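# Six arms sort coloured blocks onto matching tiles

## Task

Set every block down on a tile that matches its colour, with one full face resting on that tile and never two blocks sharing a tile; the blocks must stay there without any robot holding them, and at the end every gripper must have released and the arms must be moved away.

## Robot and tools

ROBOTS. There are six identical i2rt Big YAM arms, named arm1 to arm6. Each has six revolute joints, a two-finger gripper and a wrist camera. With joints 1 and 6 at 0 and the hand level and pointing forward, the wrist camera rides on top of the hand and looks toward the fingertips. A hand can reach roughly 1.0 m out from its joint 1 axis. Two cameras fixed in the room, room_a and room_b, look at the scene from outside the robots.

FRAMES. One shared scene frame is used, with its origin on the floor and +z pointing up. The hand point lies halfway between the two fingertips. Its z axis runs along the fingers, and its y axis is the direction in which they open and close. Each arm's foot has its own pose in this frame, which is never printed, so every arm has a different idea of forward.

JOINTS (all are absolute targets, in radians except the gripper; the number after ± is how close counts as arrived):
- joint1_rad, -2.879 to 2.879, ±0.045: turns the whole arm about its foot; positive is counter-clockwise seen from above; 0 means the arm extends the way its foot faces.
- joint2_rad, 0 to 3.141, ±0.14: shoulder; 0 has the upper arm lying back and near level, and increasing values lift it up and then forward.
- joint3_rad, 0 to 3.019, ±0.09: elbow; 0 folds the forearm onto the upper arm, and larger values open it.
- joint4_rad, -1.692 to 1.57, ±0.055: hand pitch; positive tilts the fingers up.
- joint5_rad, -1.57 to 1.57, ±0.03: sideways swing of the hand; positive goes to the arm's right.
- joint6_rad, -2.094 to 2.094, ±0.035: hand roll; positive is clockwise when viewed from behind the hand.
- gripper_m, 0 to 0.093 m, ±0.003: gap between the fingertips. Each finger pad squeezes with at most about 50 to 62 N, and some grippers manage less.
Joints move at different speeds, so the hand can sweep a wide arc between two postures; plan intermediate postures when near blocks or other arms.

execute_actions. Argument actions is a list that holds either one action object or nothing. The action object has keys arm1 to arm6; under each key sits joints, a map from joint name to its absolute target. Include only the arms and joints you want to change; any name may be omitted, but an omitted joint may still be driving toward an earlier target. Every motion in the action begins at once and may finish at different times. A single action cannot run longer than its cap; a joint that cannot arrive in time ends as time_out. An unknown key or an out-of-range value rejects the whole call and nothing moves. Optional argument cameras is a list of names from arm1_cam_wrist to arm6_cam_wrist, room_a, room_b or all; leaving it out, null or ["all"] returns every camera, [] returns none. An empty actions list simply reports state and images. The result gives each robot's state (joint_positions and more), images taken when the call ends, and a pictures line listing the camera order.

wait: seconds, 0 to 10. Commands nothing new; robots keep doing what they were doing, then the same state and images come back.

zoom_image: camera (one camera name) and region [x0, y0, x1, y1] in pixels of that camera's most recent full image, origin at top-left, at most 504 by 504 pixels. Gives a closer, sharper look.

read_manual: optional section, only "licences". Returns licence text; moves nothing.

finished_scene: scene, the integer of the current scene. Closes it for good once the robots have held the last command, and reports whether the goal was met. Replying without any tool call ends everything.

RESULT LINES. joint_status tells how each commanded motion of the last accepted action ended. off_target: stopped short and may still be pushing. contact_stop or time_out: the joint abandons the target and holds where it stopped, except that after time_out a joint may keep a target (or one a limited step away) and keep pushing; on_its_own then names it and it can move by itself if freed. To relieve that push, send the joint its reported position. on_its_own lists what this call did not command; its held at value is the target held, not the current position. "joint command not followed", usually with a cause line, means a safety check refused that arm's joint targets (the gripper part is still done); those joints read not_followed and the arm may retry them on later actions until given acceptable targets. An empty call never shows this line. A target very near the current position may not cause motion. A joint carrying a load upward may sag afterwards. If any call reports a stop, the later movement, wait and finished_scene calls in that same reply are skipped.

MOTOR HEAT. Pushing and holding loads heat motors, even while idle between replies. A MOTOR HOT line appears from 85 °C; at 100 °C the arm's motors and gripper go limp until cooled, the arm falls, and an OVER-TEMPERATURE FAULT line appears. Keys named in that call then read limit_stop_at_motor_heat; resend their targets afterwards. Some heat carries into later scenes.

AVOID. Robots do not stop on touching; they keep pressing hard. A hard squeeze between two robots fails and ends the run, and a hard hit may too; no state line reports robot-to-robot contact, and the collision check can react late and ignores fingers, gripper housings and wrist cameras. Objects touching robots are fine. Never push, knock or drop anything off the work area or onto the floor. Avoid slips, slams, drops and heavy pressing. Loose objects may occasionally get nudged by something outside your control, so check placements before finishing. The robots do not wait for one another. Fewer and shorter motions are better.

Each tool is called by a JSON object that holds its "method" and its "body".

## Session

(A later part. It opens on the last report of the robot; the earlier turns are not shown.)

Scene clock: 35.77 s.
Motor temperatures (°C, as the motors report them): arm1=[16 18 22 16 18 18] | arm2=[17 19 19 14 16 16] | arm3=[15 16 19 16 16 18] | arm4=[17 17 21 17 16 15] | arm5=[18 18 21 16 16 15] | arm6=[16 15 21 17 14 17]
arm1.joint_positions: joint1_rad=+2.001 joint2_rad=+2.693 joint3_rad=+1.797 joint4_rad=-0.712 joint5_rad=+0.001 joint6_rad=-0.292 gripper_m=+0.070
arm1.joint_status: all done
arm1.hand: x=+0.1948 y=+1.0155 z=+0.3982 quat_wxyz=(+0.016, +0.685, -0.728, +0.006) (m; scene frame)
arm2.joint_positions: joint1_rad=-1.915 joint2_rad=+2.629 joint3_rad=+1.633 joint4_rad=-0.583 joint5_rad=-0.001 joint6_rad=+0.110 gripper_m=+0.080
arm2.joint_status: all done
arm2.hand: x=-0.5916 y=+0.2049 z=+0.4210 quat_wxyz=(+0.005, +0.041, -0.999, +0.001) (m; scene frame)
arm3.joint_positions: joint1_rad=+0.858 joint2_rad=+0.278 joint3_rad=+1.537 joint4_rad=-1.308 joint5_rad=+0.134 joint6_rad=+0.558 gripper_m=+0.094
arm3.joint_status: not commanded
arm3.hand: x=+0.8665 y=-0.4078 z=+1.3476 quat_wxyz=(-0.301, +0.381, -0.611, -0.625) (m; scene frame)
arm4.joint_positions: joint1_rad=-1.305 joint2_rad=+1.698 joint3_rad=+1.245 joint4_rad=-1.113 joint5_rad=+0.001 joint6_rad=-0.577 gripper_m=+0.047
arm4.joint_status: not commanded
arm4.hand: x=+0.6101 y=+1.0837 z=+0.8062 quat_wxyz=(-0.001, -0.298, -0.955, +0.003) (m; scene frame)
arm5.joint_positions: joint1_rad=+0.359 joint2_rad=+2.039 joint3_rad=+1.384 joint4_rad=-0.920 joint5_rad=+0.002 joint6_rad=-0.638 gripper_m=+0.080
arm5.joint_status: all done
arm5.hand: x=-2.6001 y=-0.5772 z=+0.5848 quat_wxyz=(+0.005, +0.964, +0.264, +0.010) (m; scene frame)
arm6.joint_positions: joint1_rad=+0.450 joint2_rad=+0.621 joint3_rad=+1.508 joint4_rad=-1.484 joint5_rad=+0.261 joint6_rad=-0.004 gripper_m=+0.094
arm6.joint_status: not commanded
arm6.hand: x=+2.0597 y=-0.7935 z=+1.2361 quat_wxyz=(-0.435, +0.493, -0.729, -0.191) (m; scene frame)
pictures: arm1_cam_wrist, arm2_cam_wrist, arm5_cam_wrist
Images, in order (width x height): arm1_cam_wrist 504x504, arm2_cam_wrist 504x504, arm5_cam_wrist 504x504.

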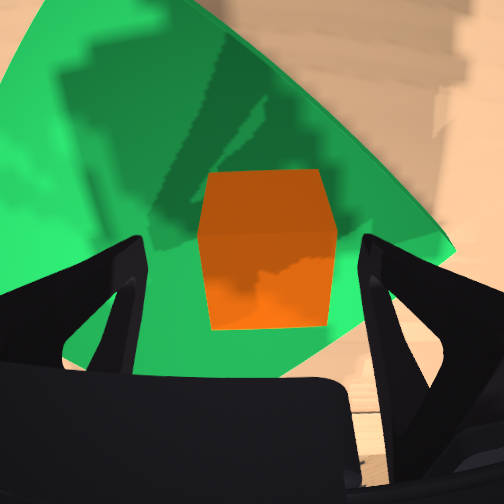

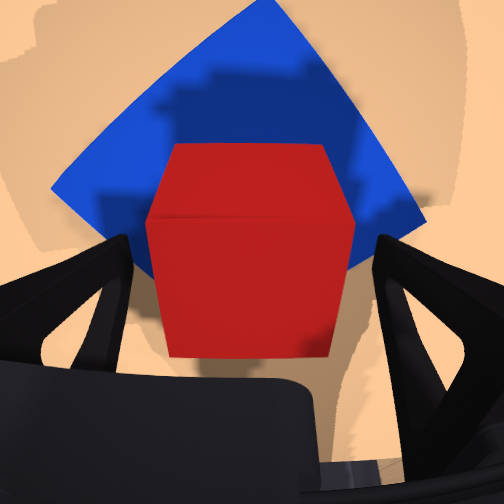

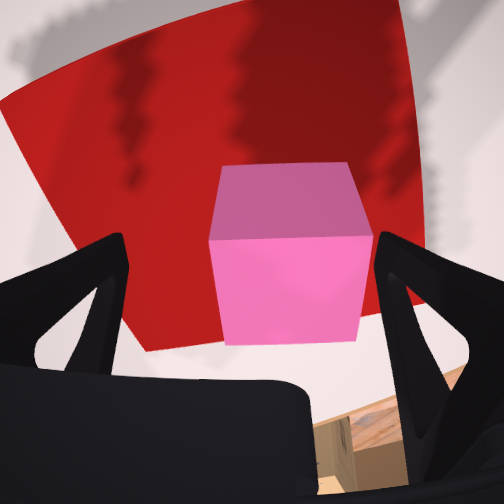

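{"method": "execute_actions", "body": {"actions": [{"arm1":{"joints":{"gripper_m":0.0}},"arm2":{"joints":{"gripper_m":0.0}},"arm5":{"joints":{"gripper_m":0.0}}}], "cameras": []}}

{"method": "execute_actions", "body": {"actions": [{"arm1":{"joints":{"joint2_rad":1.7,"joint3_rad":1.27,"joint4_rad":-1.12}},"arm2":{"joints":{"joint2_rad":1.7,"joint3_rad":1.27,"joint4_rad":-1.12}},"arm5":{"joints":{"joint2_rad":1.7,"joint3_rad":1.35,"joint4_rad":-1.0}}}], "cameras": []}}

{"method": "execute_actions", "body": {"actions": [{"arm1":{"joints":{"joint1_rad":-2.04,"joint4_rad":-0.8,"joint6_rad":0}},"arm2":{"joints":{"joint1_rad":0.3,"joint4_rad":-0.7,"joint6_rad":0}},"arm5":{"joints":{"joint1_rad":-1.99,"joint4_rad":-0.8,"joint6_rad":0}}}], "cameras": ["arm1_cam_wrist","arm2_cam_wrist","arm5_cam_wrist","room_b"]}}

Scene clock: 38.90 s.
Motor temperatures (°C, as the motors report them): arm1=[16 18 22 16 18 18] | arm2=[17 20 19 14 16 16] | arm3=[15 16 19 16 16 18] | arm4=[17 17 21 17 16 15] | arm5=[18 18 21 16 16 15] | arm6=[16 15 21 17 14 17]
arm1.joint_positions: joint1_rad=+2.001 joint2_rad=+2.693 joint3_rad=+1.797 joint4_rad=-0.712 joint5_rad=+0.001 joint6_rad=-0.293 gripper_m=+0.032
arm1.joint_status: gripper_m off_target (ended at +0.032, target +0.000)
arm1.hand: x=+0.1948 y=+1.0155 z=+0.3982 quat_wxyz=(+0.016, +0.685, -0.728, +0.006) (m; scene frame)
arm2.joint_positions: joint1_rad=-1.915 joint2_rad=+2.629 joint3_rad=+1.633 joint4_rad=-0.583 joint5_rad=-0.001 joint6_rad=+0.110 gripper_m=+0.048
arm2.joint_status: gripper_m off_target (ended at +0.048, target +0.000)
arm2.hand: x=-0.5915 y=+0.2049 z=+0.4210 quat_wxyz=(+0.005, +0.041, -0.999, +0.001) (m; scene frame)
arm3.joint_positions: joint1_rad=+0.858 joint2_rad=+0.278 joint3_rad=+1.537 joint4_rad=-1.308 joint5_rad=+0.134 joint6_rad=+0.558 gripper_m=+0.094
arm3.joint_status: not commanded
arm3.hand: x=+0.8665 y=-0.4078 z=+1.3476 quat_wxyz=(-0.301, +0.381, -0.611, -0.625) (m; scene frame)
arm4.joint_positions: joint1_rad=-1.305 joint2_rad=+1.698 joint3_rad=+1.245 joint4_rad=-1.113 joint5_rad=+0.001 joint6_rad=-0.577 gripper_m=+0.047
arm4.joint_status: not commanded
arm4.hand: x=+0.6101 y=+1.0837 z=+0.8062 quat_wxyz=(-0.001, -0.298, -0.955, +0.003) (m; scene frame)
arm5.joint_positions: joint1_rad=+0.359 joint2_rad=+2.039 joint3_rad=+1.384 joint4_rad=-0.920 joint5_rad=+0.001 joint6_rad=-0.638 gripper_m=+0.037
arm5.joint_status: gripper_m off_target (ended at +0.037, target +0.000)
arm5.hand: x=-2.6002 y=-0.5774 z=+0.5848 quat_wxyz=(+0.005, +0.964, +0.264, +0.010) (m; scene frame)
arm6.joint_positions: joint1_rad=+0.450 joint2_rad=+0.621 joint3_rad=+1.508 joint4_rad=-1.484 joint5_rad=+0.261 joint6_rad=-0.004 gripper_m=+0.094
arm6.joint_status: not commanded
arm6.hand: x=+2.0597 y=-0.7935 z=+1.2361 quat_wxyz=(-0.435, +0.493, -0.729, -0.191) (m; scene frame)
pictures: none
No camera images: the call's "cameras" was empty. Leave "cameras" out to get every camera's image.

Scene clock: 40.63 s.
Motor temperatures (°C, as the motors report them): arm1=[16 18 22 16 18 18] | arm2=[17 20 19 14 16 16] | arm3=[15 16 19 16 16 18] | arm4=[17 17 22 17 16 15] | arm5=[18 18 21 16 16 15] | arm6=[16 15 21 17 14 17]
arm1.joint_positions: joint1_rad=+2.001 joint2_rad=+1.692 joint3_rad=+1.273 joint4_rad=-1.111 joint5_rad=+0.001 joint6_rad=-0.293 gripper_m=+0.032
arm1.joint_status: all done
arm1.hand: x=+0.1519 y=+0.8938 z=+0.8057 quat_wxyz=(-0.018, +0.685, -0.728, -0.011) (m; scene frame)
arm2.joint_positions: joint1_rad=-1.915 joint2_rad=+1.686 joint3_rad=+1.264 joint4_rad=-1.112 joint5_rad=-0.001 joint6_rad=+0.110 gripper_m=+0.048
arm2.joint_status: all done
arm2.hand: x=-0.6894 y=+0.1864 z=+0.8271 quat_wxyz=(-0.017, +0.041, -0.999, -0.002) (m; scene frame)
arm3.joint_positions: joint1_rad=+0.858 joint2_rad=+0.278 joint3_rad=+1.537 joint4_rad=-1.308 joint5_rad=+0.134 joint6_rad=+0.558 gripper_m=+0.094
arm3.joint_status: not commanded
arm3.hand: x=+0.8665 y=-0.4078 z=+1.3476 quat_wxyz=(-0.301, +0.381, -0.611, -0.625) (m; scene frame)
arm4.joint_positions: joint1_rad=-1.305 joint2_rad=+1.698 joint3_rad=+1.245 joint4_rad=-1.113 joint5_rad=+0.001 joint6_rad=-0.577 gripper_m=+0.047
arm4.joint_status: not commanded
arm4.hand: x=+0.6101 y=+1.0837 z=+0.8062 quat_wxyz=(-0.001, -0.298, -0.955, +0.003) (m; scene frame)
arm5.joint_positions: joint1_rad=+0.359 joint2_rad=+1.680 joint3_rad=+1.333 joint4_rad=-0.993 joint5_rad=+0.001 joint6_rad=-0.638 gripper_m=+0.037
arm5.joint_status: all done
arm5.hand: x=-2.5941 y=-0.5775 z=+0.7565 quat_wxyz=(-0.038, +0.959, +0.262, -0.100) (m; scene frame)
arm6.joint_positions: joint1_rad=+0.450 joint2_rad=+0.621 joint3_rad=+1.508 joint4_rad=-1.484 joint5_rad=+0.261 joint6_rad=-0.004 gripper_m=+0.094
arm6.joint_status: not commanded
arm6.hand: x=+2.0597 y=-0.7935 z=+1.2361 quat_wxyz=(-0.435, +0.493, -0.729, -0.191) (m; scene frame)
pictures: none
No camera images: the call's "cameras" was empty. Leave "cameras" out to get every camera's image.

Scene clock: 43.70 s.
Motor temperatures (°C, as the motors report them): arm1=[16 18 22 16 18 18] | arm2=[17 19 20 14 16 16] | arm3=[15 16 19 16 16 18] | arm4=[17 17 22 17 16 15] | arm5=[18 18 21 16 16 15] | arm6=[16 15 21 17 14 17]
arm1.joint_positions: joint1_rad=-2.047 joint2_rad=+1.700 joint3_rad=+1.273 joint4_rad=-0.804 joint5_rad=+0.000 joint6_rad=-0.007 gripper_m=+0.032
arm1.joint_status: all done
arm1.hand: x=-0.5602 y=+0.2576 z=+0.8163 quat_wxyz=(-0.023, -0.973, -0.156, +0.169) (m; scene frame)
arm2.joint_positions: joint1_rad=+0.305 joint2_rad=+1.694 joint3_rad=+1.264 joint4_rad=-0.703 joint5_rad=-0.001 joint6_rad=+0.009 gripper_m=+0.048
arm2.joint_status: all done
arm2.hand: x=-1.6081 y=+0.4851 z=+0.8484 quat_wxyz=(-0.075, +0.910, -0.353, -0.204) (m; scene frame)
arm3.joint_positions: joint1_rad=+0.858 joint2_rad=+0.278 joint3_rad=+1.537 joint4_rad=-1.308 joint5_rad=+0.134 joint6_rad=+0.558 gripper_m=+0.094
arm3.joint_status: not commanded
arm3.hand: x=+0.8665 y=-0.4078 z=+1.3476 quat_wxyz=(-0.301, +0.381, -0.611, -0.625) (m; scene frame)
arm4.joint_positions: joint1_rad=-1.305 joint2_rad=+1.698 joint3_rad=+1.245 joint4_rad=-1.113 joint5_rad=+0.001 joint6_rad=-0.577 gripper_m=+0.047
arm4.joint_status: not commanded
arm4.hand: x=+0.6101 y=+1.0837 z=+0.8062 quat_wxyz=(-0.001, -0.298, -0.955, +0.003) (m; scene frame)
arm5.joint_positions: joint1_rad=-1.996 joint2_rad=+1.688 joint3_rad=+1.333 joint4_rad=-0.805 joint5_rad=+0.001 joint6_rad=-0.012 gripper_m=+0.037
arm5.joint_status: all done
arm5.hand: x=-1.5937 y=-0.2621 z=+0.7817 quat_wxyz=(-0.200, +0.335, -0.919, -0.062) (m; scene frame)
arm6.joint_positions: joint1_rad=+0.450 joint2_rad=+0.621 joint3_rad=+1.508 joint4_rad=-1.484 joint5_rad=+0.261 joint6_rad=-0.004 gripper_m=+0.094
arm6.joint_status: not commanded
arm6.hand: x=+2.0597 y=-0.7935 z=+1.2361 quat_wxyz=(-0.435, +0.493, -0.729, -0.191) (m; scene frame)
pictures: arm1_cam_wrist, arm2_cam_wrist, arm5_cam_wrist, room_b
Images, in order (width x height): arm1_cam_wrist 504x504, arm2_cam_wrist 504x504, arm5_cam_wrist 504x504, room_b 672x504.

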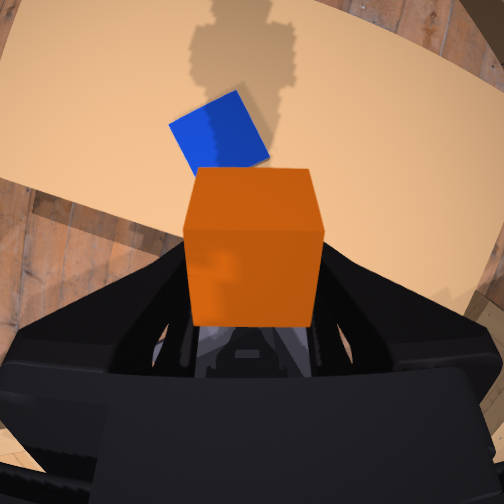

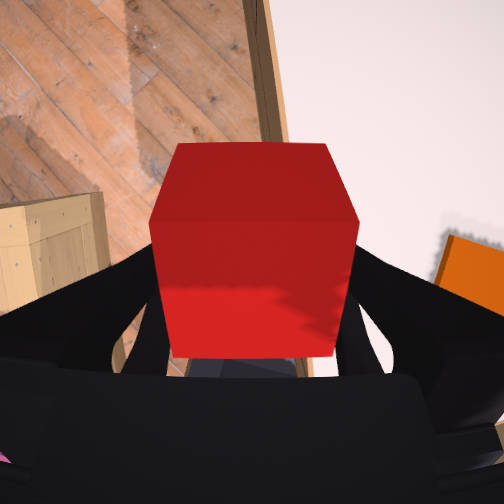

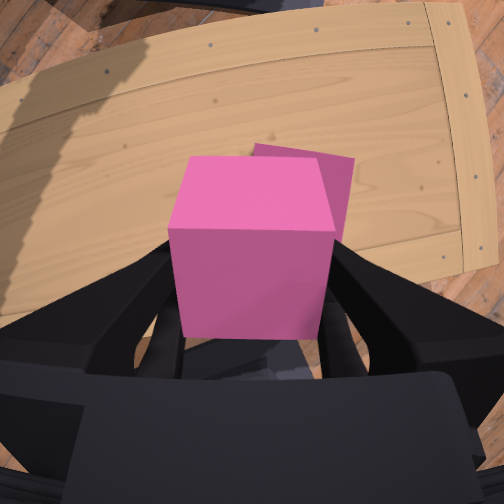

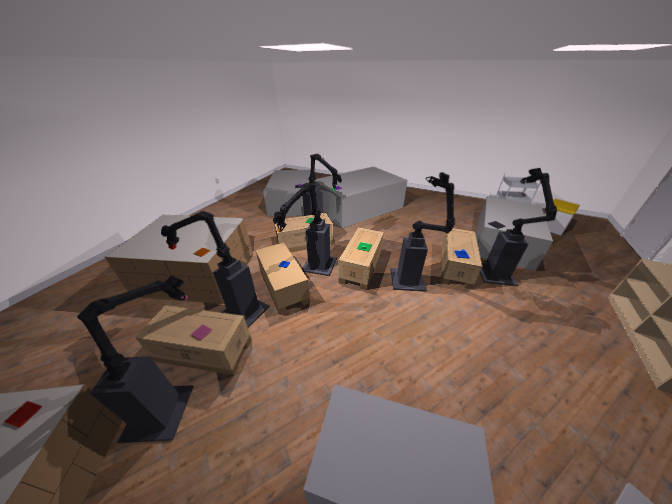

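{"method": "execute_actions", "body": {"actions": [{"arm1":{"joints":{"joint1_rad":-1.985,"joint2_rad":2.59,"joint3_rad":1.695,"joint4_rad":-0.64,"joint6_rad":0.17}},"arm4":{"joints":{"joint1_rad":-2.16,"joint2_rad":2.57,"joint3_rad":1.65,"joint4_rad":-0.61}},"arm5":{"joints":{"joint1_rad":-2.11,"joint2_rad":2.279,"joint3_rad":1.435,"joint4_rad":-0.7,"joint6_rad":0.04}},"arm2":{"joints":{"joint1_rad":-0.2,"joint2_rad":1.5}}}], "cameras": ["arm1_cam_wrist","arm2_cam_wrist","arm4_cam_wrist","arm5_cam_wrist","room_b"]}}

Scene clock: 49.00 s.
Motor temperatures (°C, as the motors report them): arm1=[16 18 22 16 18 18] | arm2=[17 19 21 14 16 16] | arm3=[15 16 19 16 16 18] | arm4=[17 17 22 17 16 15] | arm5=[18 19 22 16 16 15] | arm6=[16 15 21 17 14 17]
arm1.joint_positions: joint1_rad=-1.984 joint2_rad=+2.586 joint3_rad=+1.676 joint4_rad=-0.639 joint5_rad=+0.000 joint6_rad=+0.163 gripper_m=+0.032
arm1.joint_status: all done
arm1.hand: x=-0.5976 y=+0.2067 z=+0.4335 quat_wxyz=(-0.001, -0.994, -0.105, +0.012) (m; scene frame)
arm2.joint_positions: joint1_rad=-0.215 joint2_rad=+1.488 joint3_rad=+1.259 joint4_rad=-0.703 joint5_rad=+0.003 joint6_rad=+0.009 gripper_m=+0.048
arm2.joint_status: all done
arm2.hand: x=-1.3511 y=+0.6412 z=+0.9609 quat_wxyz=(-0.183, +0.767, -0.560, -0.255) (m; scene frame)
arm3.joint_positions: joint1_rad=+0.858 joint2_rad=+0.278 joint3_rad=+1.537 joint4_rad=-1.308 joint5_rad=+0.134 joint6_rad=+0.558 gripper_m=+0.094
arm3.joint_status: not commanded
arm3.hand: x=+0.8665 y=-0.4078 z=+1.3476 quat_wxyz=(-0.301, +0.381, -0.611, -0.625) (m; scene frame)
arm4.joint_positions: joint1_rad=-2.152 joint2_rad=+2.589 joint3_rad=+1.632 joint4_rad=-0.612 joint5_rad=+0.000 joint6_rad=-0.576 gripper_m=+0.047
arm4.joint_status: all done
arm4.hand: x=+0.1620 y=+0.9920 z=+0.4349 quat_wxyz=(+0.000, -0.664, -0.747, +0.001) (m; scene frame)
arm5.joint_positions: joint1_rad=-2.121 joint2_rad=+2.300 joint3_rad=+1.416 joint4_rad=-0.703 joint5_rad=+0.000 joint6_rad=+0.026 gripper_m=+0.037
arm5.joint_status: all done
arm5.hand: x=-1.5683 y=-0.3379 z=+0.4683 quat_wxyz=(+0.000, +0.263, -0.965, +0.007) (m; scene frame)
arm6.joint_positions: joint1_rad=+0.450 joint2_rad=+0.621 joint3_rad=+1.508 joint4_rad=-1.484 joint5_rad=+0.261 joint6_rad=-0.004 gripper_m=+0.094
arm6.joint_status: not commanded
arm6.hand: x=+2.0597 y=-0.7935 z=+1.2361 quat_wxyz=(-0.435, +0.493, -0.729, -0.191) (m; scene frame)
pictures: arm1_cam_wrist, arm2_cam_wrist, arm4_cam_wrist, arm5_cam_wrist, room_b
Images, in order (width x height): arm1_cam_wrist 504x504, arm2_cam_wrist 504x504, arm4_cam_wrist 504x504, arm5_cam_wrist 504x504, room_b 672x504.

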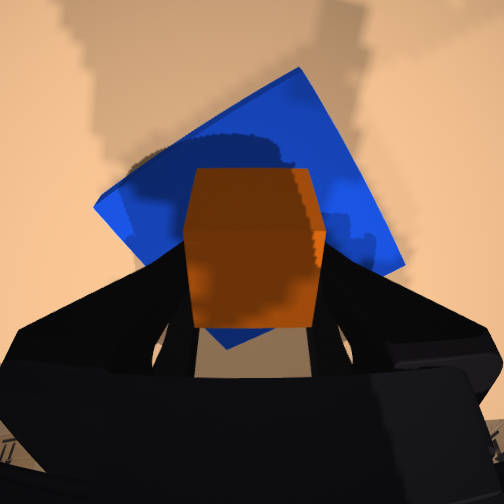

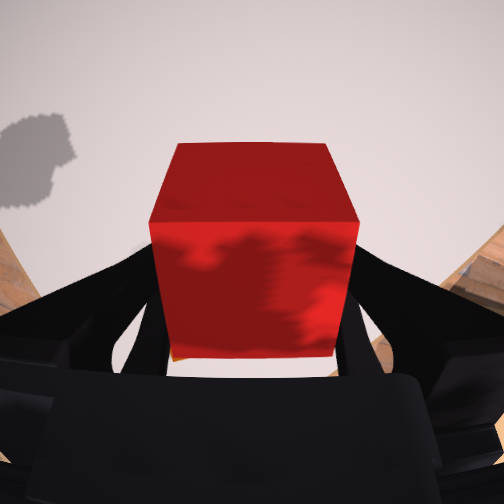

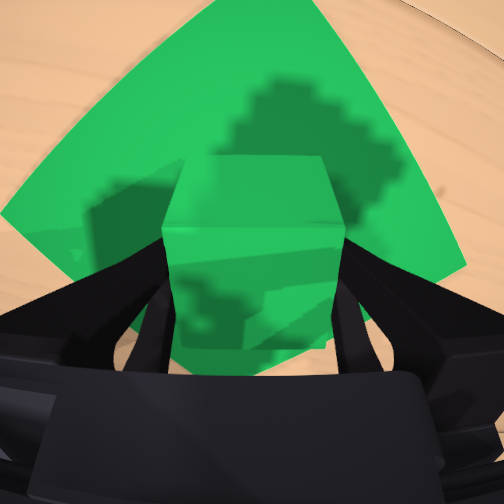

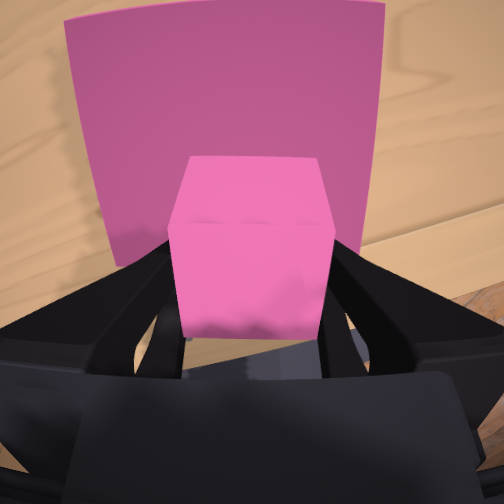

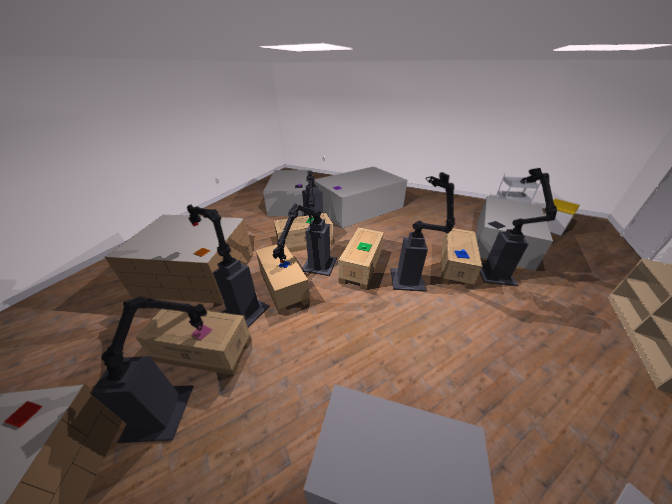

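{"method": "execute_actions", "body": {"actions": [{"arm1":{"joints":{"joint2_rad":2.64,"joint4_rad":-0.615}},"arm4":{"joints":{"joint2_rad":2.62,"joint4_rad":-0.585}},"arm5":{"joints":{"joint2_rad":2.395,"joint3_rad":1.45,"joint4_rad":-0.595}},"arm2":{"joints":{"joint1_rad":0.9}}}], "cameras": ["arm1_cam_wrist","arm4_cam_wrist","arm5_cam_wrist"]}}

Scene clock: 51.87 s.
Motor temperatures (°C, as the motors report them): arm1=[16 18 22 16 18 18] | arm2=[17 19 21 14 16 16] | arm3=[15 16 19 16 16 18] | arm4=[17 18 22 17 16 15] | arm5=[18 19 21 16 16 15] | arm6=[16 15 21 17 14 17]
arm1.joint_positions: joint1_rad=-1.984 joint2_rad=+2.634 joint3_rad=+1.676 joint4_rad=-0.625 joint5_rad=+0.000 joint6_rad=+0.163 gripper_m=+0.032
arm1.joint_status: all done
arm1.hand: x=-0.5821 y=+0.2129 z=+0.4054 quat_wxyz=(+0.003, -0.994, -0.105, -0.004) (m; scene frame)
arm2.joint_positions: joint1_rad=+0.898 joint2_rad=+1.496 joint3_rad=+1.259 joint4_rad=-0.703 joint5_rad=-0.002 joint6_rad=+0.009 gripper_m=+0.048
arm2.joint_status: all done
arm2.hand: x=-1.7427 y=+0.1721 z=+0.9580 quat_wxyz=(-0.018, +0.948, -0.069, -0.311) (m; scene frame)
arm3.joint_positions: joint1_rad=+0.858 joint2_rad=+0.278 joint3_rad=+1.537 joint4_rad=-1.308 joint5_rad=+0.134 joint6_rad=+0.558 gripper_m=+0.094
arm3.joint_status: not commanded
arm3.hand: x=+0.8665 y=-0.4078 z=+1.3476 quat_wxyz=(-0.301, +0.381, -0.611, -0.625) (m; scene frame)
arm4.joint_positions: joint1_rad=-2.152 joint2_rad=+2.592 joint3_rad=+1.632 joint4_rad=-0.595 joint5_rad=+0.000 joint6_rad=-0.576 gripper_m=+0.047
arm4.joint_status: all done
arm4.hand: x=+0.1608 y=+0.9896 z=+0.4329 quat_wxyz=(-0.002, -0.664, -0.747, +0.007) (m; scene frame)
arm5.joint_positions: joint1_rad=-2.121 joint2_rad=+2.380 joint3_rad=+1.427 joint4_rad=-0.604 joint5_rad=+0.000 joint6_rad=+0.028 gripper_m=+0.037
arm5.joint_status: all done
arm5.hand: x=-1.5644 y=-0.3361 z=+0.4270 quat_wxyz=(-0.013, +0.262, -0.965, +0.003) (m; scene frame)
arm6.joint_positions: joint1_rad=+0.450 joint2_rad=+0.621 joint3_rad=+1.508 joint4_rad=-1.484 joint5_rad=+0.261 joint6_rad=-0.004 gripper_m=+0.094
arm6.joint_status: not commanded
arm6.hand: x=+2.0597 y=-0.7935 z=+1.2361 quat_wxyz=(-0.435, +0.493, -0.729, -0.191) (m; scene frame)
pictures: arm1_cam_wrist, arm4_cam_wrist, arm5_cam_wrist
Images, in order (width x height): arm1_cam_wrist 504x504, arm4_cam_wrist 504x504, arm5_cam_wrist 504x504.

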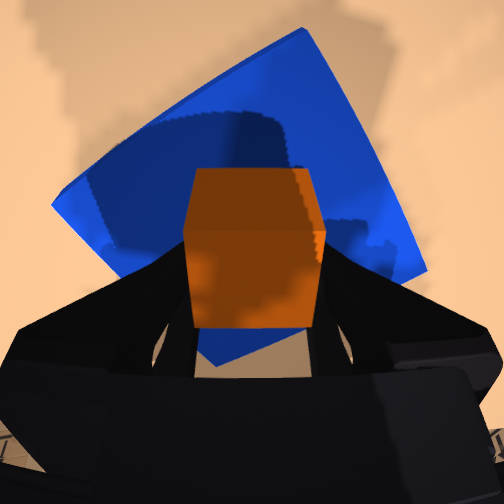

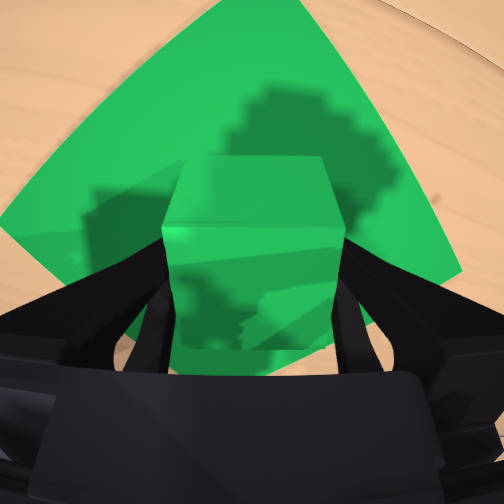

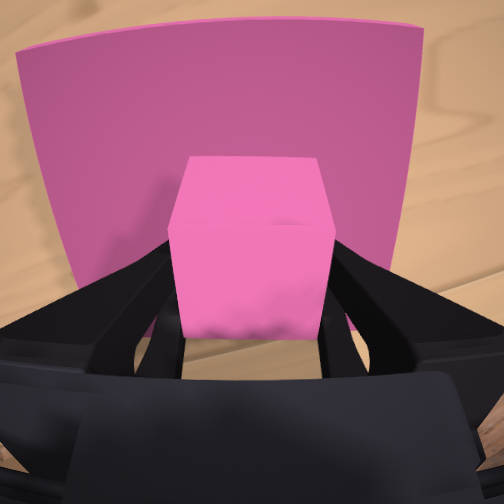

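{"method": "execute_actions", "body": {"actions": [{"arm1":{"joints":{"joint2_rad":2.665}},"arm4":{"joints":{"joint2_rad":2.645}},"arm5":{"joints":{"joint2_rad":2.44}}}], "cameras": ["arm4_cam_wrist","arm5_cam_wrist"]}}

Scene clock: 53.47 s.
Motor temperatures (°C, as the motors report them): arm1=[16 18 22 16 18 18] | arm2=[17 19 22 14 16 16] | arm3=[15 16 19 16 16 18] | arm4=[17 18 21 17 16 15] | arm5=[18 19 21 16 16 15] | arm6=[16 15 21 17 14 17]
arm1.joint_positions: joint1_rad=-1.984 joint2_rad=+2.647 joint3_rad=+1.676 joint4_rad=-0.624 joint5_rad=+0.000 joint6_rad=+0.163 gripper_m=+0.032
arm1.joint_status: all done
arm1.hand: x=-0.5771 y=+0.2149 z=+0.3979 quat_wxyz=(+0.005, -0.994, -0.105, -0.010) (m; scene frame)
arm2.joint_positions: joint1_rad=+0.898 joint2_rad=+1.496 joint3_rad=+1.259 joint4_rad=-0.703 joint5_rad=-0.002 joint6_rad=+0.009 gripper_m=+0.048
arm2.joint_status: not commanded
arm2.hand: x=-1.7427 y=+0.1721 z=+0.9580 quat_wxyz=(-0.018, +0.948, -0.069, -0.311) (m; scene frame)
arm3.joint_positions: joint1_rad=+0.858 joint2_rad=+0.278 joint3_rad=+1.537 joint4_rad=-1.308 joint5_rad=+0.134 joint6_rad=+0.558 gripper_m=+0.094
arm3.joint_status: not commanded
arm3.hand: x=+0.8665 y=-0.4078 z=+1.3476 quat_wxyz=(-0.301, +0.381, -0.611, -0.625) (m; scene frame)
arm4.joint_positions: joint1_rad=-2.152 joint2_rad=+2.593 joint3_rad=+1.632 joint4_rad=-0.595 joint5_rad=+0.000 joint6_rad=-0.576 gripper_m=+0.047
arm4.joint_status: all done
arm4.hand: x=+0.1610 y=+0.9899 z=+0.4325 quat_wxyz=(-0.002, -0.664, -0.747, +0.007) (m; scene frame)
arm5.joint_positions: joint1_rad=-2.121 joint2_rad=+2.382 joint3_rad=+1.427 joint4_rad=-0.604 joint5_rad=+0.000 joint6_rad=+0.028 gripper_m=+0.037
arm5.joint_status: all done
arm5.hand: x=-1.5648 y=-0.3364 z=+0.4261 quat_wxyz=(-0.013, +0.262, -0.965, +0.003) (m; scene frame)
arm6.joint_positions: joint1_rad=+0.450 joint2_rad=+0.621 joint3_rad=+1.508 joint4_rad=-1.484 joint5_rad=+0.261 joint6_rad=-0.004 gripper_m=+0.094
arm6.joint_status: not commanded
arm6.hand: x=+2.0597 y=-0.7935 z=+1.2361 quat_wxyz=(-0.435, +0.493, -0.729, -0.191) (m; scene frame)
pictures: arm4_cam_wrist, arm5_cam_wrist
Images, in order (width x height): arm4_cam_wrist 504x504, arm5_cam_wrist 504x504.

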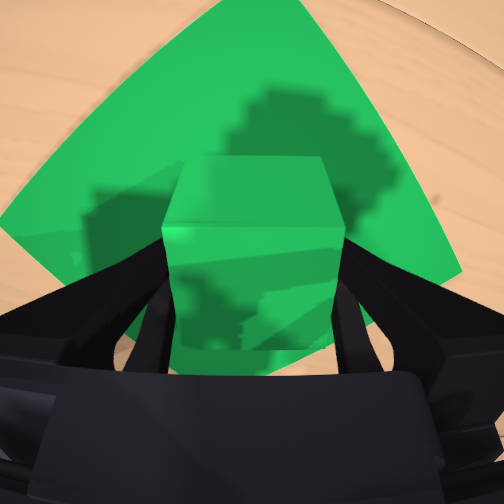

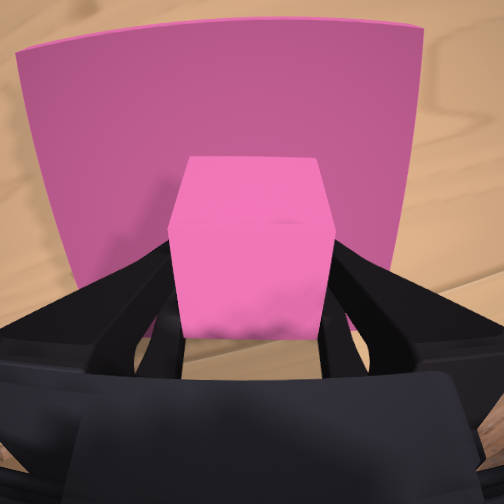

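{"method": "execute_actions", "body": {"actions": [{"arm1":{"joints":{"joint2_rad":2.64,"gripper_m":0.07}},"arm4":{"joints":{"joint2_rad":2.59,"gripper_m":0.09}},"arm5":{"joints":{"joint2_rad":2.38,"gripper_m":0.09}}}], "cameras": []}}

{"method": "execute_actions", "body": {"actions": [{"arm1":{"joints":{"joint2_rad":1.7,"joint3_rad":1.4,"joint4_rad":-1.12}},"arm4":{"joints":{"joint2_rad":1.7,"joint3_rad":1.4,"joint4_rad":-1.12}},"arm5":{"joints":{"joint2_rad":1.6,"joint3_rad":1.2,"joint4_rad":-1.12}}}], "cameras": ["arm1_cam_wrist","arm4_cam_wrist","arm5_cam_wrist"]}}

{"method": "execute_actions", "body": {"actions": [{"arm1":{"joints":{"joint1_rad":-0.6,"joint2_rad":1.0}},"arm4":{"joints":{"joint1_rad":0.85,"joint2_rad":1.5,"joint3_rad":1.2,"joint4_rad":-0.75,"joint6_rad":0}},"arm5":{"joints":{"joint1_rad":-2.85}},"arm2":{"joints":{"joint1_rad":1.52,"joint2_rad":2.1,"joint3_rad":1.4,"joint4_rad":-0.85,"joint6_rad":-0.385}}}], "cameras": ["arm4_cam_wrist","room_b"]}}

{"method": "execute_actions", "body": {"actions": [{"arm2":{"joints":{"joint2_rad":2.545,"joint3_rad":1.525,"joint4_rad":-0.525}}}], "cameras": ["arm2_cam_wrist","room_b"]}}

Scene clock: 56.80 s.
Motor temperatures (°C, as the motors report them): arm1=[16 18 22 16 18 18] | arm2=[17 19 22 14 16 16] | arm3=[15 16 19 16 16 18] | arm4=[17 18 21 17 16 15] | arm5=[18 19 21 16 16 15] | arm6=[16 15 21 17 14 17]
arm1.joint_positions: joint1_rad=-1.984 joint2_rad=+2.647 joint3_rad=+1.676 joint4_rad=-0.624 joint5_rad=+0.000 joint6_rad=+0.163 gripper_m=+0.070
arm1.joint_status: all done
arm1.hand: x=-0.5771 y=+0.2149 z=+0.3979 quat_wxyz=(+0.005, -0.994, -0.105, -0.010) (m; scene frame)
arm2.joint_positions: joint1_rad=+0.898 joint2_rad=+1.496 joint3_rad=+1.259 joint4_rad=-0.703 joint5_rad=-0.002 joint6_rad=+0.009 gripper_m=+0.048
arm2.joint_status: not commanded
arm2.hand: x=-1.7427 y=+0.1721 z=+0.9580 quat_wxyz=(-0.018, +0.948, -0.069, -0.311) (m; scene frame)
arm3.joint_positions: joint1_rad=+0.858 joint2_rad=+0.278 joint3_rad=+1.537 joint4_rad=-1.308 joint5_rad=+0.134 joint6_rad=+0.558 gripper_m=+0.094
arm3.joint_status: not commanded
arm3.hand: x=+0.8665 y=-0.4078 z=+1.3476 quat_wxyz=(-0.301, +0.381, -0.611, -0.625) (m; scene frame)
arm4.joint_positions: joint1_rad=-2.152 joint2_rad=+2.592 joint3_rad=+1.632 joint4_rad=-0.592 joint5_rad=+0.000 joint6_rad=-0.576 gripper_m=+0.090
arm4.joint_status: all done
arm4.hand: x=+0.1605 y=+0.9889 z=+0.4329 quat_wxyz=(-0.002, -0.664, -0.747, +0.009) (m; scene frame)
arm5.joint_positions: joint1_rad=-2.121 joint2_rad=+2.382 joint3_rad=+1.427 joint4_rad=-0.604 joint5_rad=+0.000 joint6_rad=+0.028 gripper_m=+0.090
arm5.joint_status: all done
arm5.hand: x=-1.5646 y=-0.3362 z=+0.4262 quat_wxyz=(-0.013, +0.262, -0.965, +0.003) (m; scene frame)
arm6.joint_positions: joint1_rad=+0.450 joint2_rad=+0.621 joint3_rad=+1.508 joint4_rad=-1.484 joint5_rad=+0.261 joint6_rad=-0.004 gripper_m=+0.094
arm6.joint_status: not commanded
arm6.hand: x=+2.0597 y=-0.7935 z=+1.2361 quat_wxyz=(-0.435, +0.493, -0.729, -0.191) (m; scene frame)
pictures: none
No camera images: the call's "cameras" was empty. Leave "cameras" out to get every camera's image.

Scene clock: 58.50 s.
Motor temperatures (°C, as the motors report them): arm1=[16 18 22 16 18 18] | arm2=[17 19 22 14 16 16] | arm3=[15 16 19 16 16 18] | arm4=[17 18 21 17 16 15] | arm5=[18 19 21 16 16 15] | arm6=[16 15 21 17 14 17]
arm1.joint_positions: joint1_rad=-1.984 joint2_rad=+1.695 joint3_rad=+1.394 joint4_rad=-1.111 joint5_rad=+0.000 joint6_rad=+0.163 gripper_m=+0.070
arm1.joint_status: all done
arm1.hand: x=-0.5222 y=+0.2341 z=+0.8504 quat_wxyz=(-0.019, -0.991, -0.105, +0.078) (m; scene frame)
arm2.joint_positions: joint1_rad=+0.898 joint2_rad=+1.496 joint3_rad=+1.259 joint4_rad=-0.703 joint5_rad=-0.002 joint6_rad=+0.009 gripper_m=+0.048
arm2.joint_status: not commanded
arm2.hand: x=-1.7427 y=+0.1721 z=+0.9580 quat_wxyz=(-0.018, +0.948, -0.069, -0.311) (m; scene frame)
arm3.joint_positions: joint1_rad=+0.858 joint2_rad=+0.278 joint3_rad=+1.537 joint4_rad=-1.308 joint5_rad=+0.134 joint6_rad=+0.558 gripper_m=+0.094
arm3.joint_status: not commanded
arm3.hand: x=+0.8665 y=-0.4078 z=+1.3476 quat_wxyz=(-0.301, +0.381, -0.611, -0.625) (m; scene frame)
arm4.joint_positions: joint1_rad=-2.152 joint2_rad=+1.689 joint3_rad=+1.389 joint4_rad=-1.114 joint5_rad=+0.000 joint6_rad=-0.576 gripper_m=+0.090
arm4.joint_status: all done
arm4.hand: x=+0.1899 y=+1.0484 z=+0.8644 quat_wxyz=(-0.021, -0.662, -0.745, +0.076) (m; scene frame)
arm5.joint_positions: joint1_rad=-2.121 joint2_rad=+1.584 joint3_rad=+1.192 joint4_rad=-1.110 joint5_rad=+0.000 joint6_rad=+0.028 gripper_m=+0.090
arm5.joint_status: all done
arm5.hand: x=-1.6566 y=-0.3886 z=+0.7579 quat_wxyz=(-0.040, +0.262, -0.964, -0.005) (m; scene frame)
arm6.joint_positions: joint1_rad=+0.450 joint2_rad=+0.621 joint3_rad=+1.508 joint4_rad=-1.484 joint5_rad=+0.261 joint6_rad=-0.004 gripper_m=+0.094
arm6.joint_status: not commanded
arm6.hand: x=+2.0597 y=-0.7935 z=+1.2361 quat_wxyz=(-0.435, +0.493, -0.729, -0.191) (m; scene frame)
pictures: arm1_cam_wrist, arm4_cam_wrist, arm5_cam_wrist
Images, in order (width x height): arm1_cam_wrist 504x504, arm4_cam_wrist 504x504, arm5_cam_wrist 504x504.

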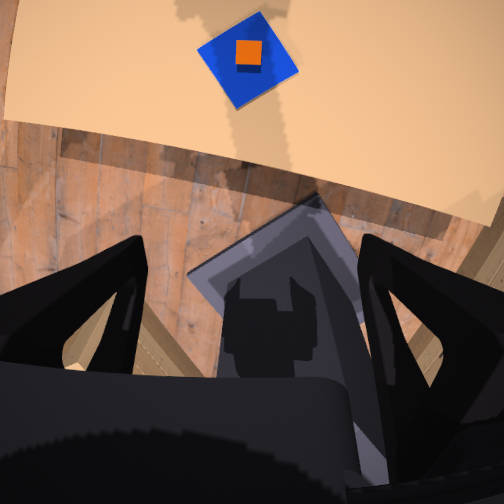

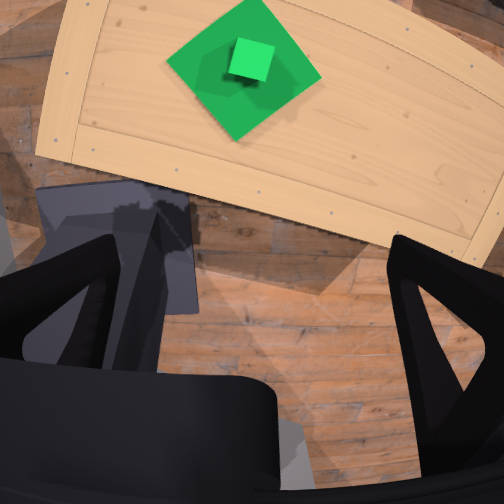

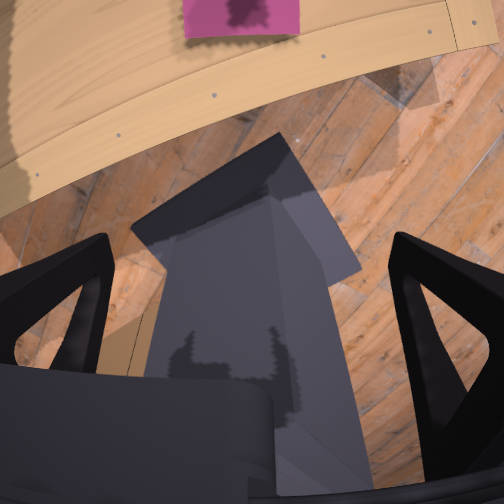

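Scene clock: 61.03 s.
Motor temperatures (°C, as the motors report them): arm1=[16 18 22 16 18 18] | arm2=[17 19 22 14 16 16] | arm3=[15 17 19 16 16 18] | arm4=[17 18 21 17 16 15] | arm5=[18 19 21 16 16 15] | arm6=[16 15 21 17 14 17]
arm1.joint_positions: joint1_rad=-0.605 joint2_rad=+1.004 joint3_rad=+1.394 joint4_rad=-1.111 joint5_rad=-0.001 joint6_rad=+0.164 gripper_m=+0.070
arm1.joint_status: all done
arm1.hand: x=+0.0562 y=+0.0222 z=+1.1744 quat_wxyz=(-0.335, -0.639, -0.651, +0.236) (m; scene frame)
arm2.joint_positions: joint1_rad=+1.528 joint2_rad=+2.100 joint3_rad=+1.379 joint4_rad=-0.847 joint5_rad=-0.002 joint6_rad=-0.374 gripper_m=+0.048
arm2.joint_status: all done
arm2.hand: x=-1.6639 y=-0.1713 z=+0.6584 quat_wxyz=(+0.001, +0.908, +0.420, -0.003) (m; scene frame)
arm3.joint_positions: joint1_rad=+0.858 joint2_rad=+0.278 joint3_rad=+1.537 joint4_rad=-1.308 joint5_rad=+0.134 joint6_rad=+0.558 gripper_m=+0.094
arm3.joint_status: not commanded
arm3.hand: x=+0.8665 y=-0.4078 z=+1.3476 quat_wxyz=(-0.301, +0.381, -0.611, -0.625) (m; scene frame)
arm4.joint_positions: joint1_rad=+0.855 joint2_rad=+1.506 joint3_rad=+1.200 joint4_rad=-0.755 joint5_rad=+0.000 joint6_rad=-0.009 gripper_m=+0.090
arm4.joint_status: all done
arm4.hand: x=+0.7356 y=+1.9850 z=+0.9045 quat_wxyz=(-0.223, +0.458, -0.852, -0.117) (m; scene frame)
arm5.joint_positions: joint1_rad=-2.851 joint2_rad=+1.584 joint3_rad=+1.192 joint4_rad=-1.110 joint5_rad=+0.001 joint6_rad=+0.029 gripper_m=+0.090
arm5.joint_status: all done
arm5.hand: x=-1.5932 y=-0.7143 z=+0.7606 quat_wxyz=(-0.043, -0.100, -0.994, +0.005) (m; scene frame)
arm6.joint_positions: joint1_rad=+0.450 joint2_rad=+0.621 joint3_rad=+1.508 joint4_rad=-1.484 joint5_rad=+0.261 joint6_rad=-0.004 gripper_m=+0.094
arm6.joint_status: not commanded
arm6.hand: x=+2.0597 y=-0.7935 z=+1.2361 quat_wxyz=(-0.435, +0.493, -0.729, -0.191) (m; scene frame)
pictures: arm4_cam_wrist, room_b
Images, in order (width x height): arm4_cam_wrist 504x504, room_b 672x504.

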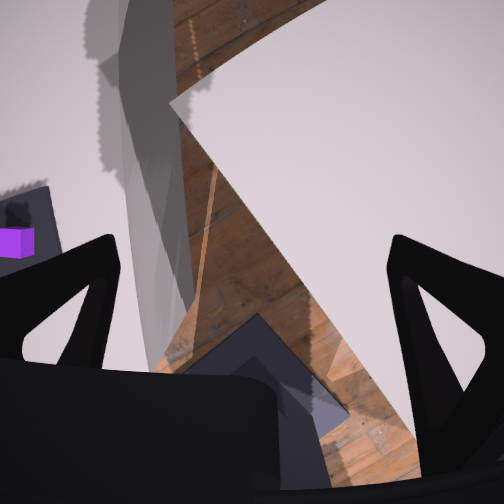

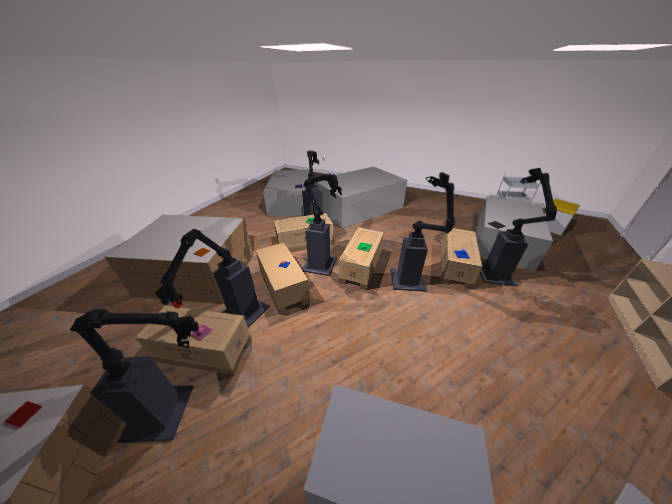

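Scene clock: 62.60 s.
Motor temperatures (°C, as the motors report them): arm1=[16 18 23 16 18 18] | arm2=[17 19 22 14 16 16] | arm3=[15 17 19 16 16 18] | arm4=[17 18 21 17 16 15] | arm5=[18 19 21 16 16 15] | arm6=[16 15 21 17 14 17]
arm1.joint_positions: joint1_rad=-0.605 joint2_rad=+1.004 joint3_rad=+1.394 joint4_rad=-1.111 joint5_rad=-0.001 joint6_rad=+0.164 gripper_m=+0.070
arm1.joint_status: not commanded
arm1.hand: x=+0.0562 y=+0.0222 z=+1.1744 quat_wxyz=(-0.335, -0.639, -0.651, +0.236) (m; scene frame)
arm2.joint_positions: joint1_rad=+1.528 joint2_rad=+2.543 joint3_rad=+1.501 joint4_rad=-0.533 joint5_rad=-0.002 joint6_rad=-0.374 gripper_m=+0.048
arm2.joint_status: all done
arm2.hand: x=-1.6696 y=-0.1745 z=+0.4457 quat_wxyz=(+0.001, +0.908, +0.420, +0.000) (m; scene frame)
arm3.joint_positions: joint1_rad=+0.858 joint2_rad=+0.278 joint3_rad=+1.537 joint4_rad=-1.308 joint5_rad=+0.134 joint6_rad=+0.558 gripper_m=+0.094
arm3.joint_status: not commanded
arm3.hand: x=+0.8665 y=-0.4078 z=+1.3476 quat_wxyz=(-0.301, +0.381, -0.611, -0.625) (m; scene frame)
arm4.joint_positions: joint1_rad=+0.855 joint2_rad=+1.506 joint3_rad=+1.200 joint4_rad=-0.755 joint5_rad=+0.000 joint6_rad=-0.008 gripper_m=+0.090
arm4.joint_status: not commanded
arm4.hand: x=+0.7356 y=+1.9850 z=+0.9045 quat_wxyz=(-0.223, +0.458, -0.853, -0.117) (m; scene frame)
arm5.joint_positions: joint1_rad=-2.851 joint2_rad=+1.584 joint3_rad=+1.192 joint4_rad=-1.110 joint5_rad=+0.001 joint6_rad=+0.029 gripper_m=+0.090
arm5.joint_status: not commanded
arm5.hand: x=-1.5932 y=-0.7143 z=+0.7606 quat_wxyz=(-0.043, -0.100, -0.994, +0.005) (m; scene frame)
arm6.joint_positions: joint1_rad=+0.450 joint2_rad=+0.621 joint3_rad=+1.508 joint4_rad=-1.484 joint5_rad=+0.261 joint6_rad=-0.004 gripper_m=+0.094
arm6.joint_status: not commanded
arm6.hand: x=+2.0597 y=-0.7935 z=+1.2361 quat_wxyz=(-0.435, +0.493, -0.729, -0.191) (m; scene frame)
pictures: arm2_cam_wrist, room_b
Images, in order (width x height): arm2_cam_wrist 504x504, room_b 672x504.

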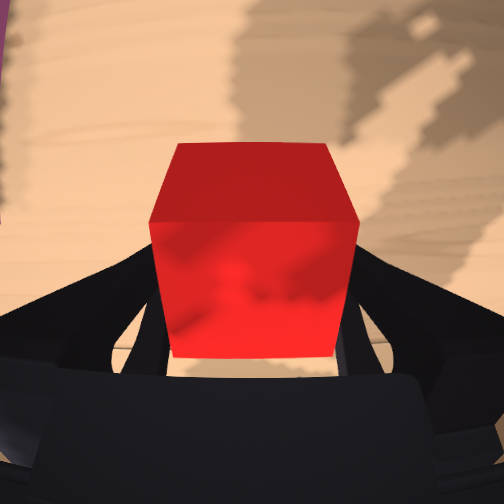

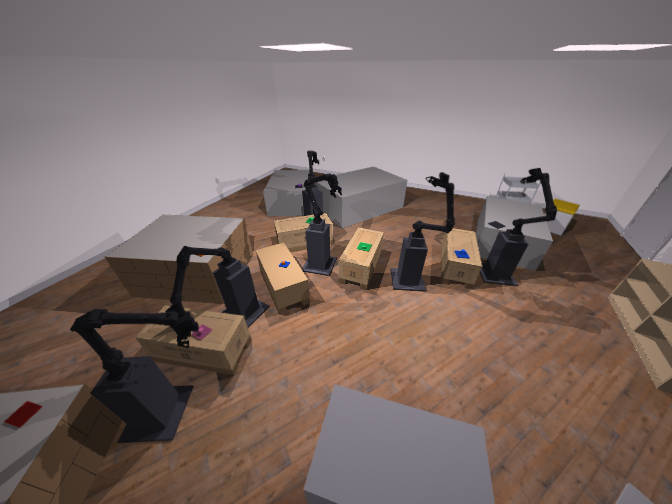

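{"method": "execute_actions", "body": {"actions": [{"arm2":{"joints":{"joint2_rad":2.61,"joint4_rad":-0.49}},"arm4":{"joints":{"joint1_rad":1.42,"joint3_rad":1.3,"joint4_rad":-0.85}}}], "cameras": ["arm4_cam_wrist"]}}

Scene clock: 64.80 s.
Motor temperatures (°C, as the motors report them): arm1=[16 18 23 16 18 18] | arm2=[17 19 22 14 16 16] | arm3=[15 17 19 16 16 18] | arm4=[17 18 22 17 16 15] | arm5=[18 19 21 16 16 15] | arm6=[16 15 21 17 14 17]
arm1.joint_positions: joint1_rad=-0.605 joint2_rad=+1.004 joint3_rad=+1.394 joint4_rad=-1.111 joint5_rad=-0.001 joint6_rad=+0.164 gripper_m=+0.070
arm1.joint_status: not commanded
arm1.hand: x=+0.0562 y=+0.0222 z=+1.1744 quat_wxyz=(-0.335, -0.639, -0.651, +0.236) (m; scene frame)
arm2.joint_positions: joint1_rad=+1.528 joint2_rad=+2.595 joint3_rad=+1.506 joint4_rad=-0.497 joint5_rad=-0.002 joint6_rad=-0.374 gripper_m=+0.048
arm2.joint_status: all done
arm2.hand: x=-1.6596 y=-0.1691 z=+0.4182 quat_wxyz=(+0.001, +0.908, +0.420, +0.007) (m; scene frame)
arm3.joint_positions: joint1_rad=+0.858 joint2_rad=+0.278 joint3_rad=+1.537 joint4_rad=-1.308 joint5_rad=+0.134 joint6_rad=+0.558 gripper_m=+0.094
arm3.joint_status: not commanded
arm3.hand: x=+0.8665 y=-0.4078 z=+1.3476 quat_wxyz=(-0.301, +0.381, -0.611, -0.625) (m; scene frame)
arm4.joint_positions: joint1_rad=+1.428 joint2_rad=+1.506 joint3_rad=+1.256 joint4_rad=-0.844 joint5_rad=+0.000 joint6_rad=-0.007 gripper_m=+0.090
arm4.joint_status: all done
arm4.hand: x=+0.4393 y=+2.0781 z=+0.9216 quat_wxyz=(-0.169, +0.683, -0.691, -0.165) (m; scene frame)
arm5.joint_positions: joint1_rad=-2.851 joint2_rad=+1.584 joint3_rad=+1.192 joint4_rad=-1.110 joint5_rad=+0.001 joint6_rad=+0.029 gripper_m=+0.090
arm5.joint_status: not commanded
arm5.hand: x=-1.5932 y=-0.7143 z=+0.7606 quat_wxyz=(-0.043, -0.100, -0.994, +0.005) (m; scene frame)
arm6.joint_positions: joint1_rad=+0.450 joint2_rad=+0.621 joint3_rad=+1.508 joint4_rad=-1.484 joint5_rad=+0.261 joint6_rad=-0.004 gripper_m=+0.094
arm6.joint_status: not commanded
arm6.hand: x=+2.0597 y=-0.7935 z=+1.2361 quat_wxyz=(-0.435, +0.493, -0.729, -0.191) (m; scene frame)
pictures: arm4_cam_wrist
Images, in order (width x height): arm4_cam_wrist 504x504.

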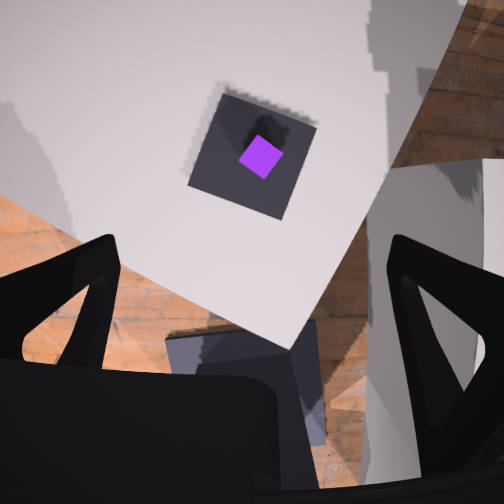

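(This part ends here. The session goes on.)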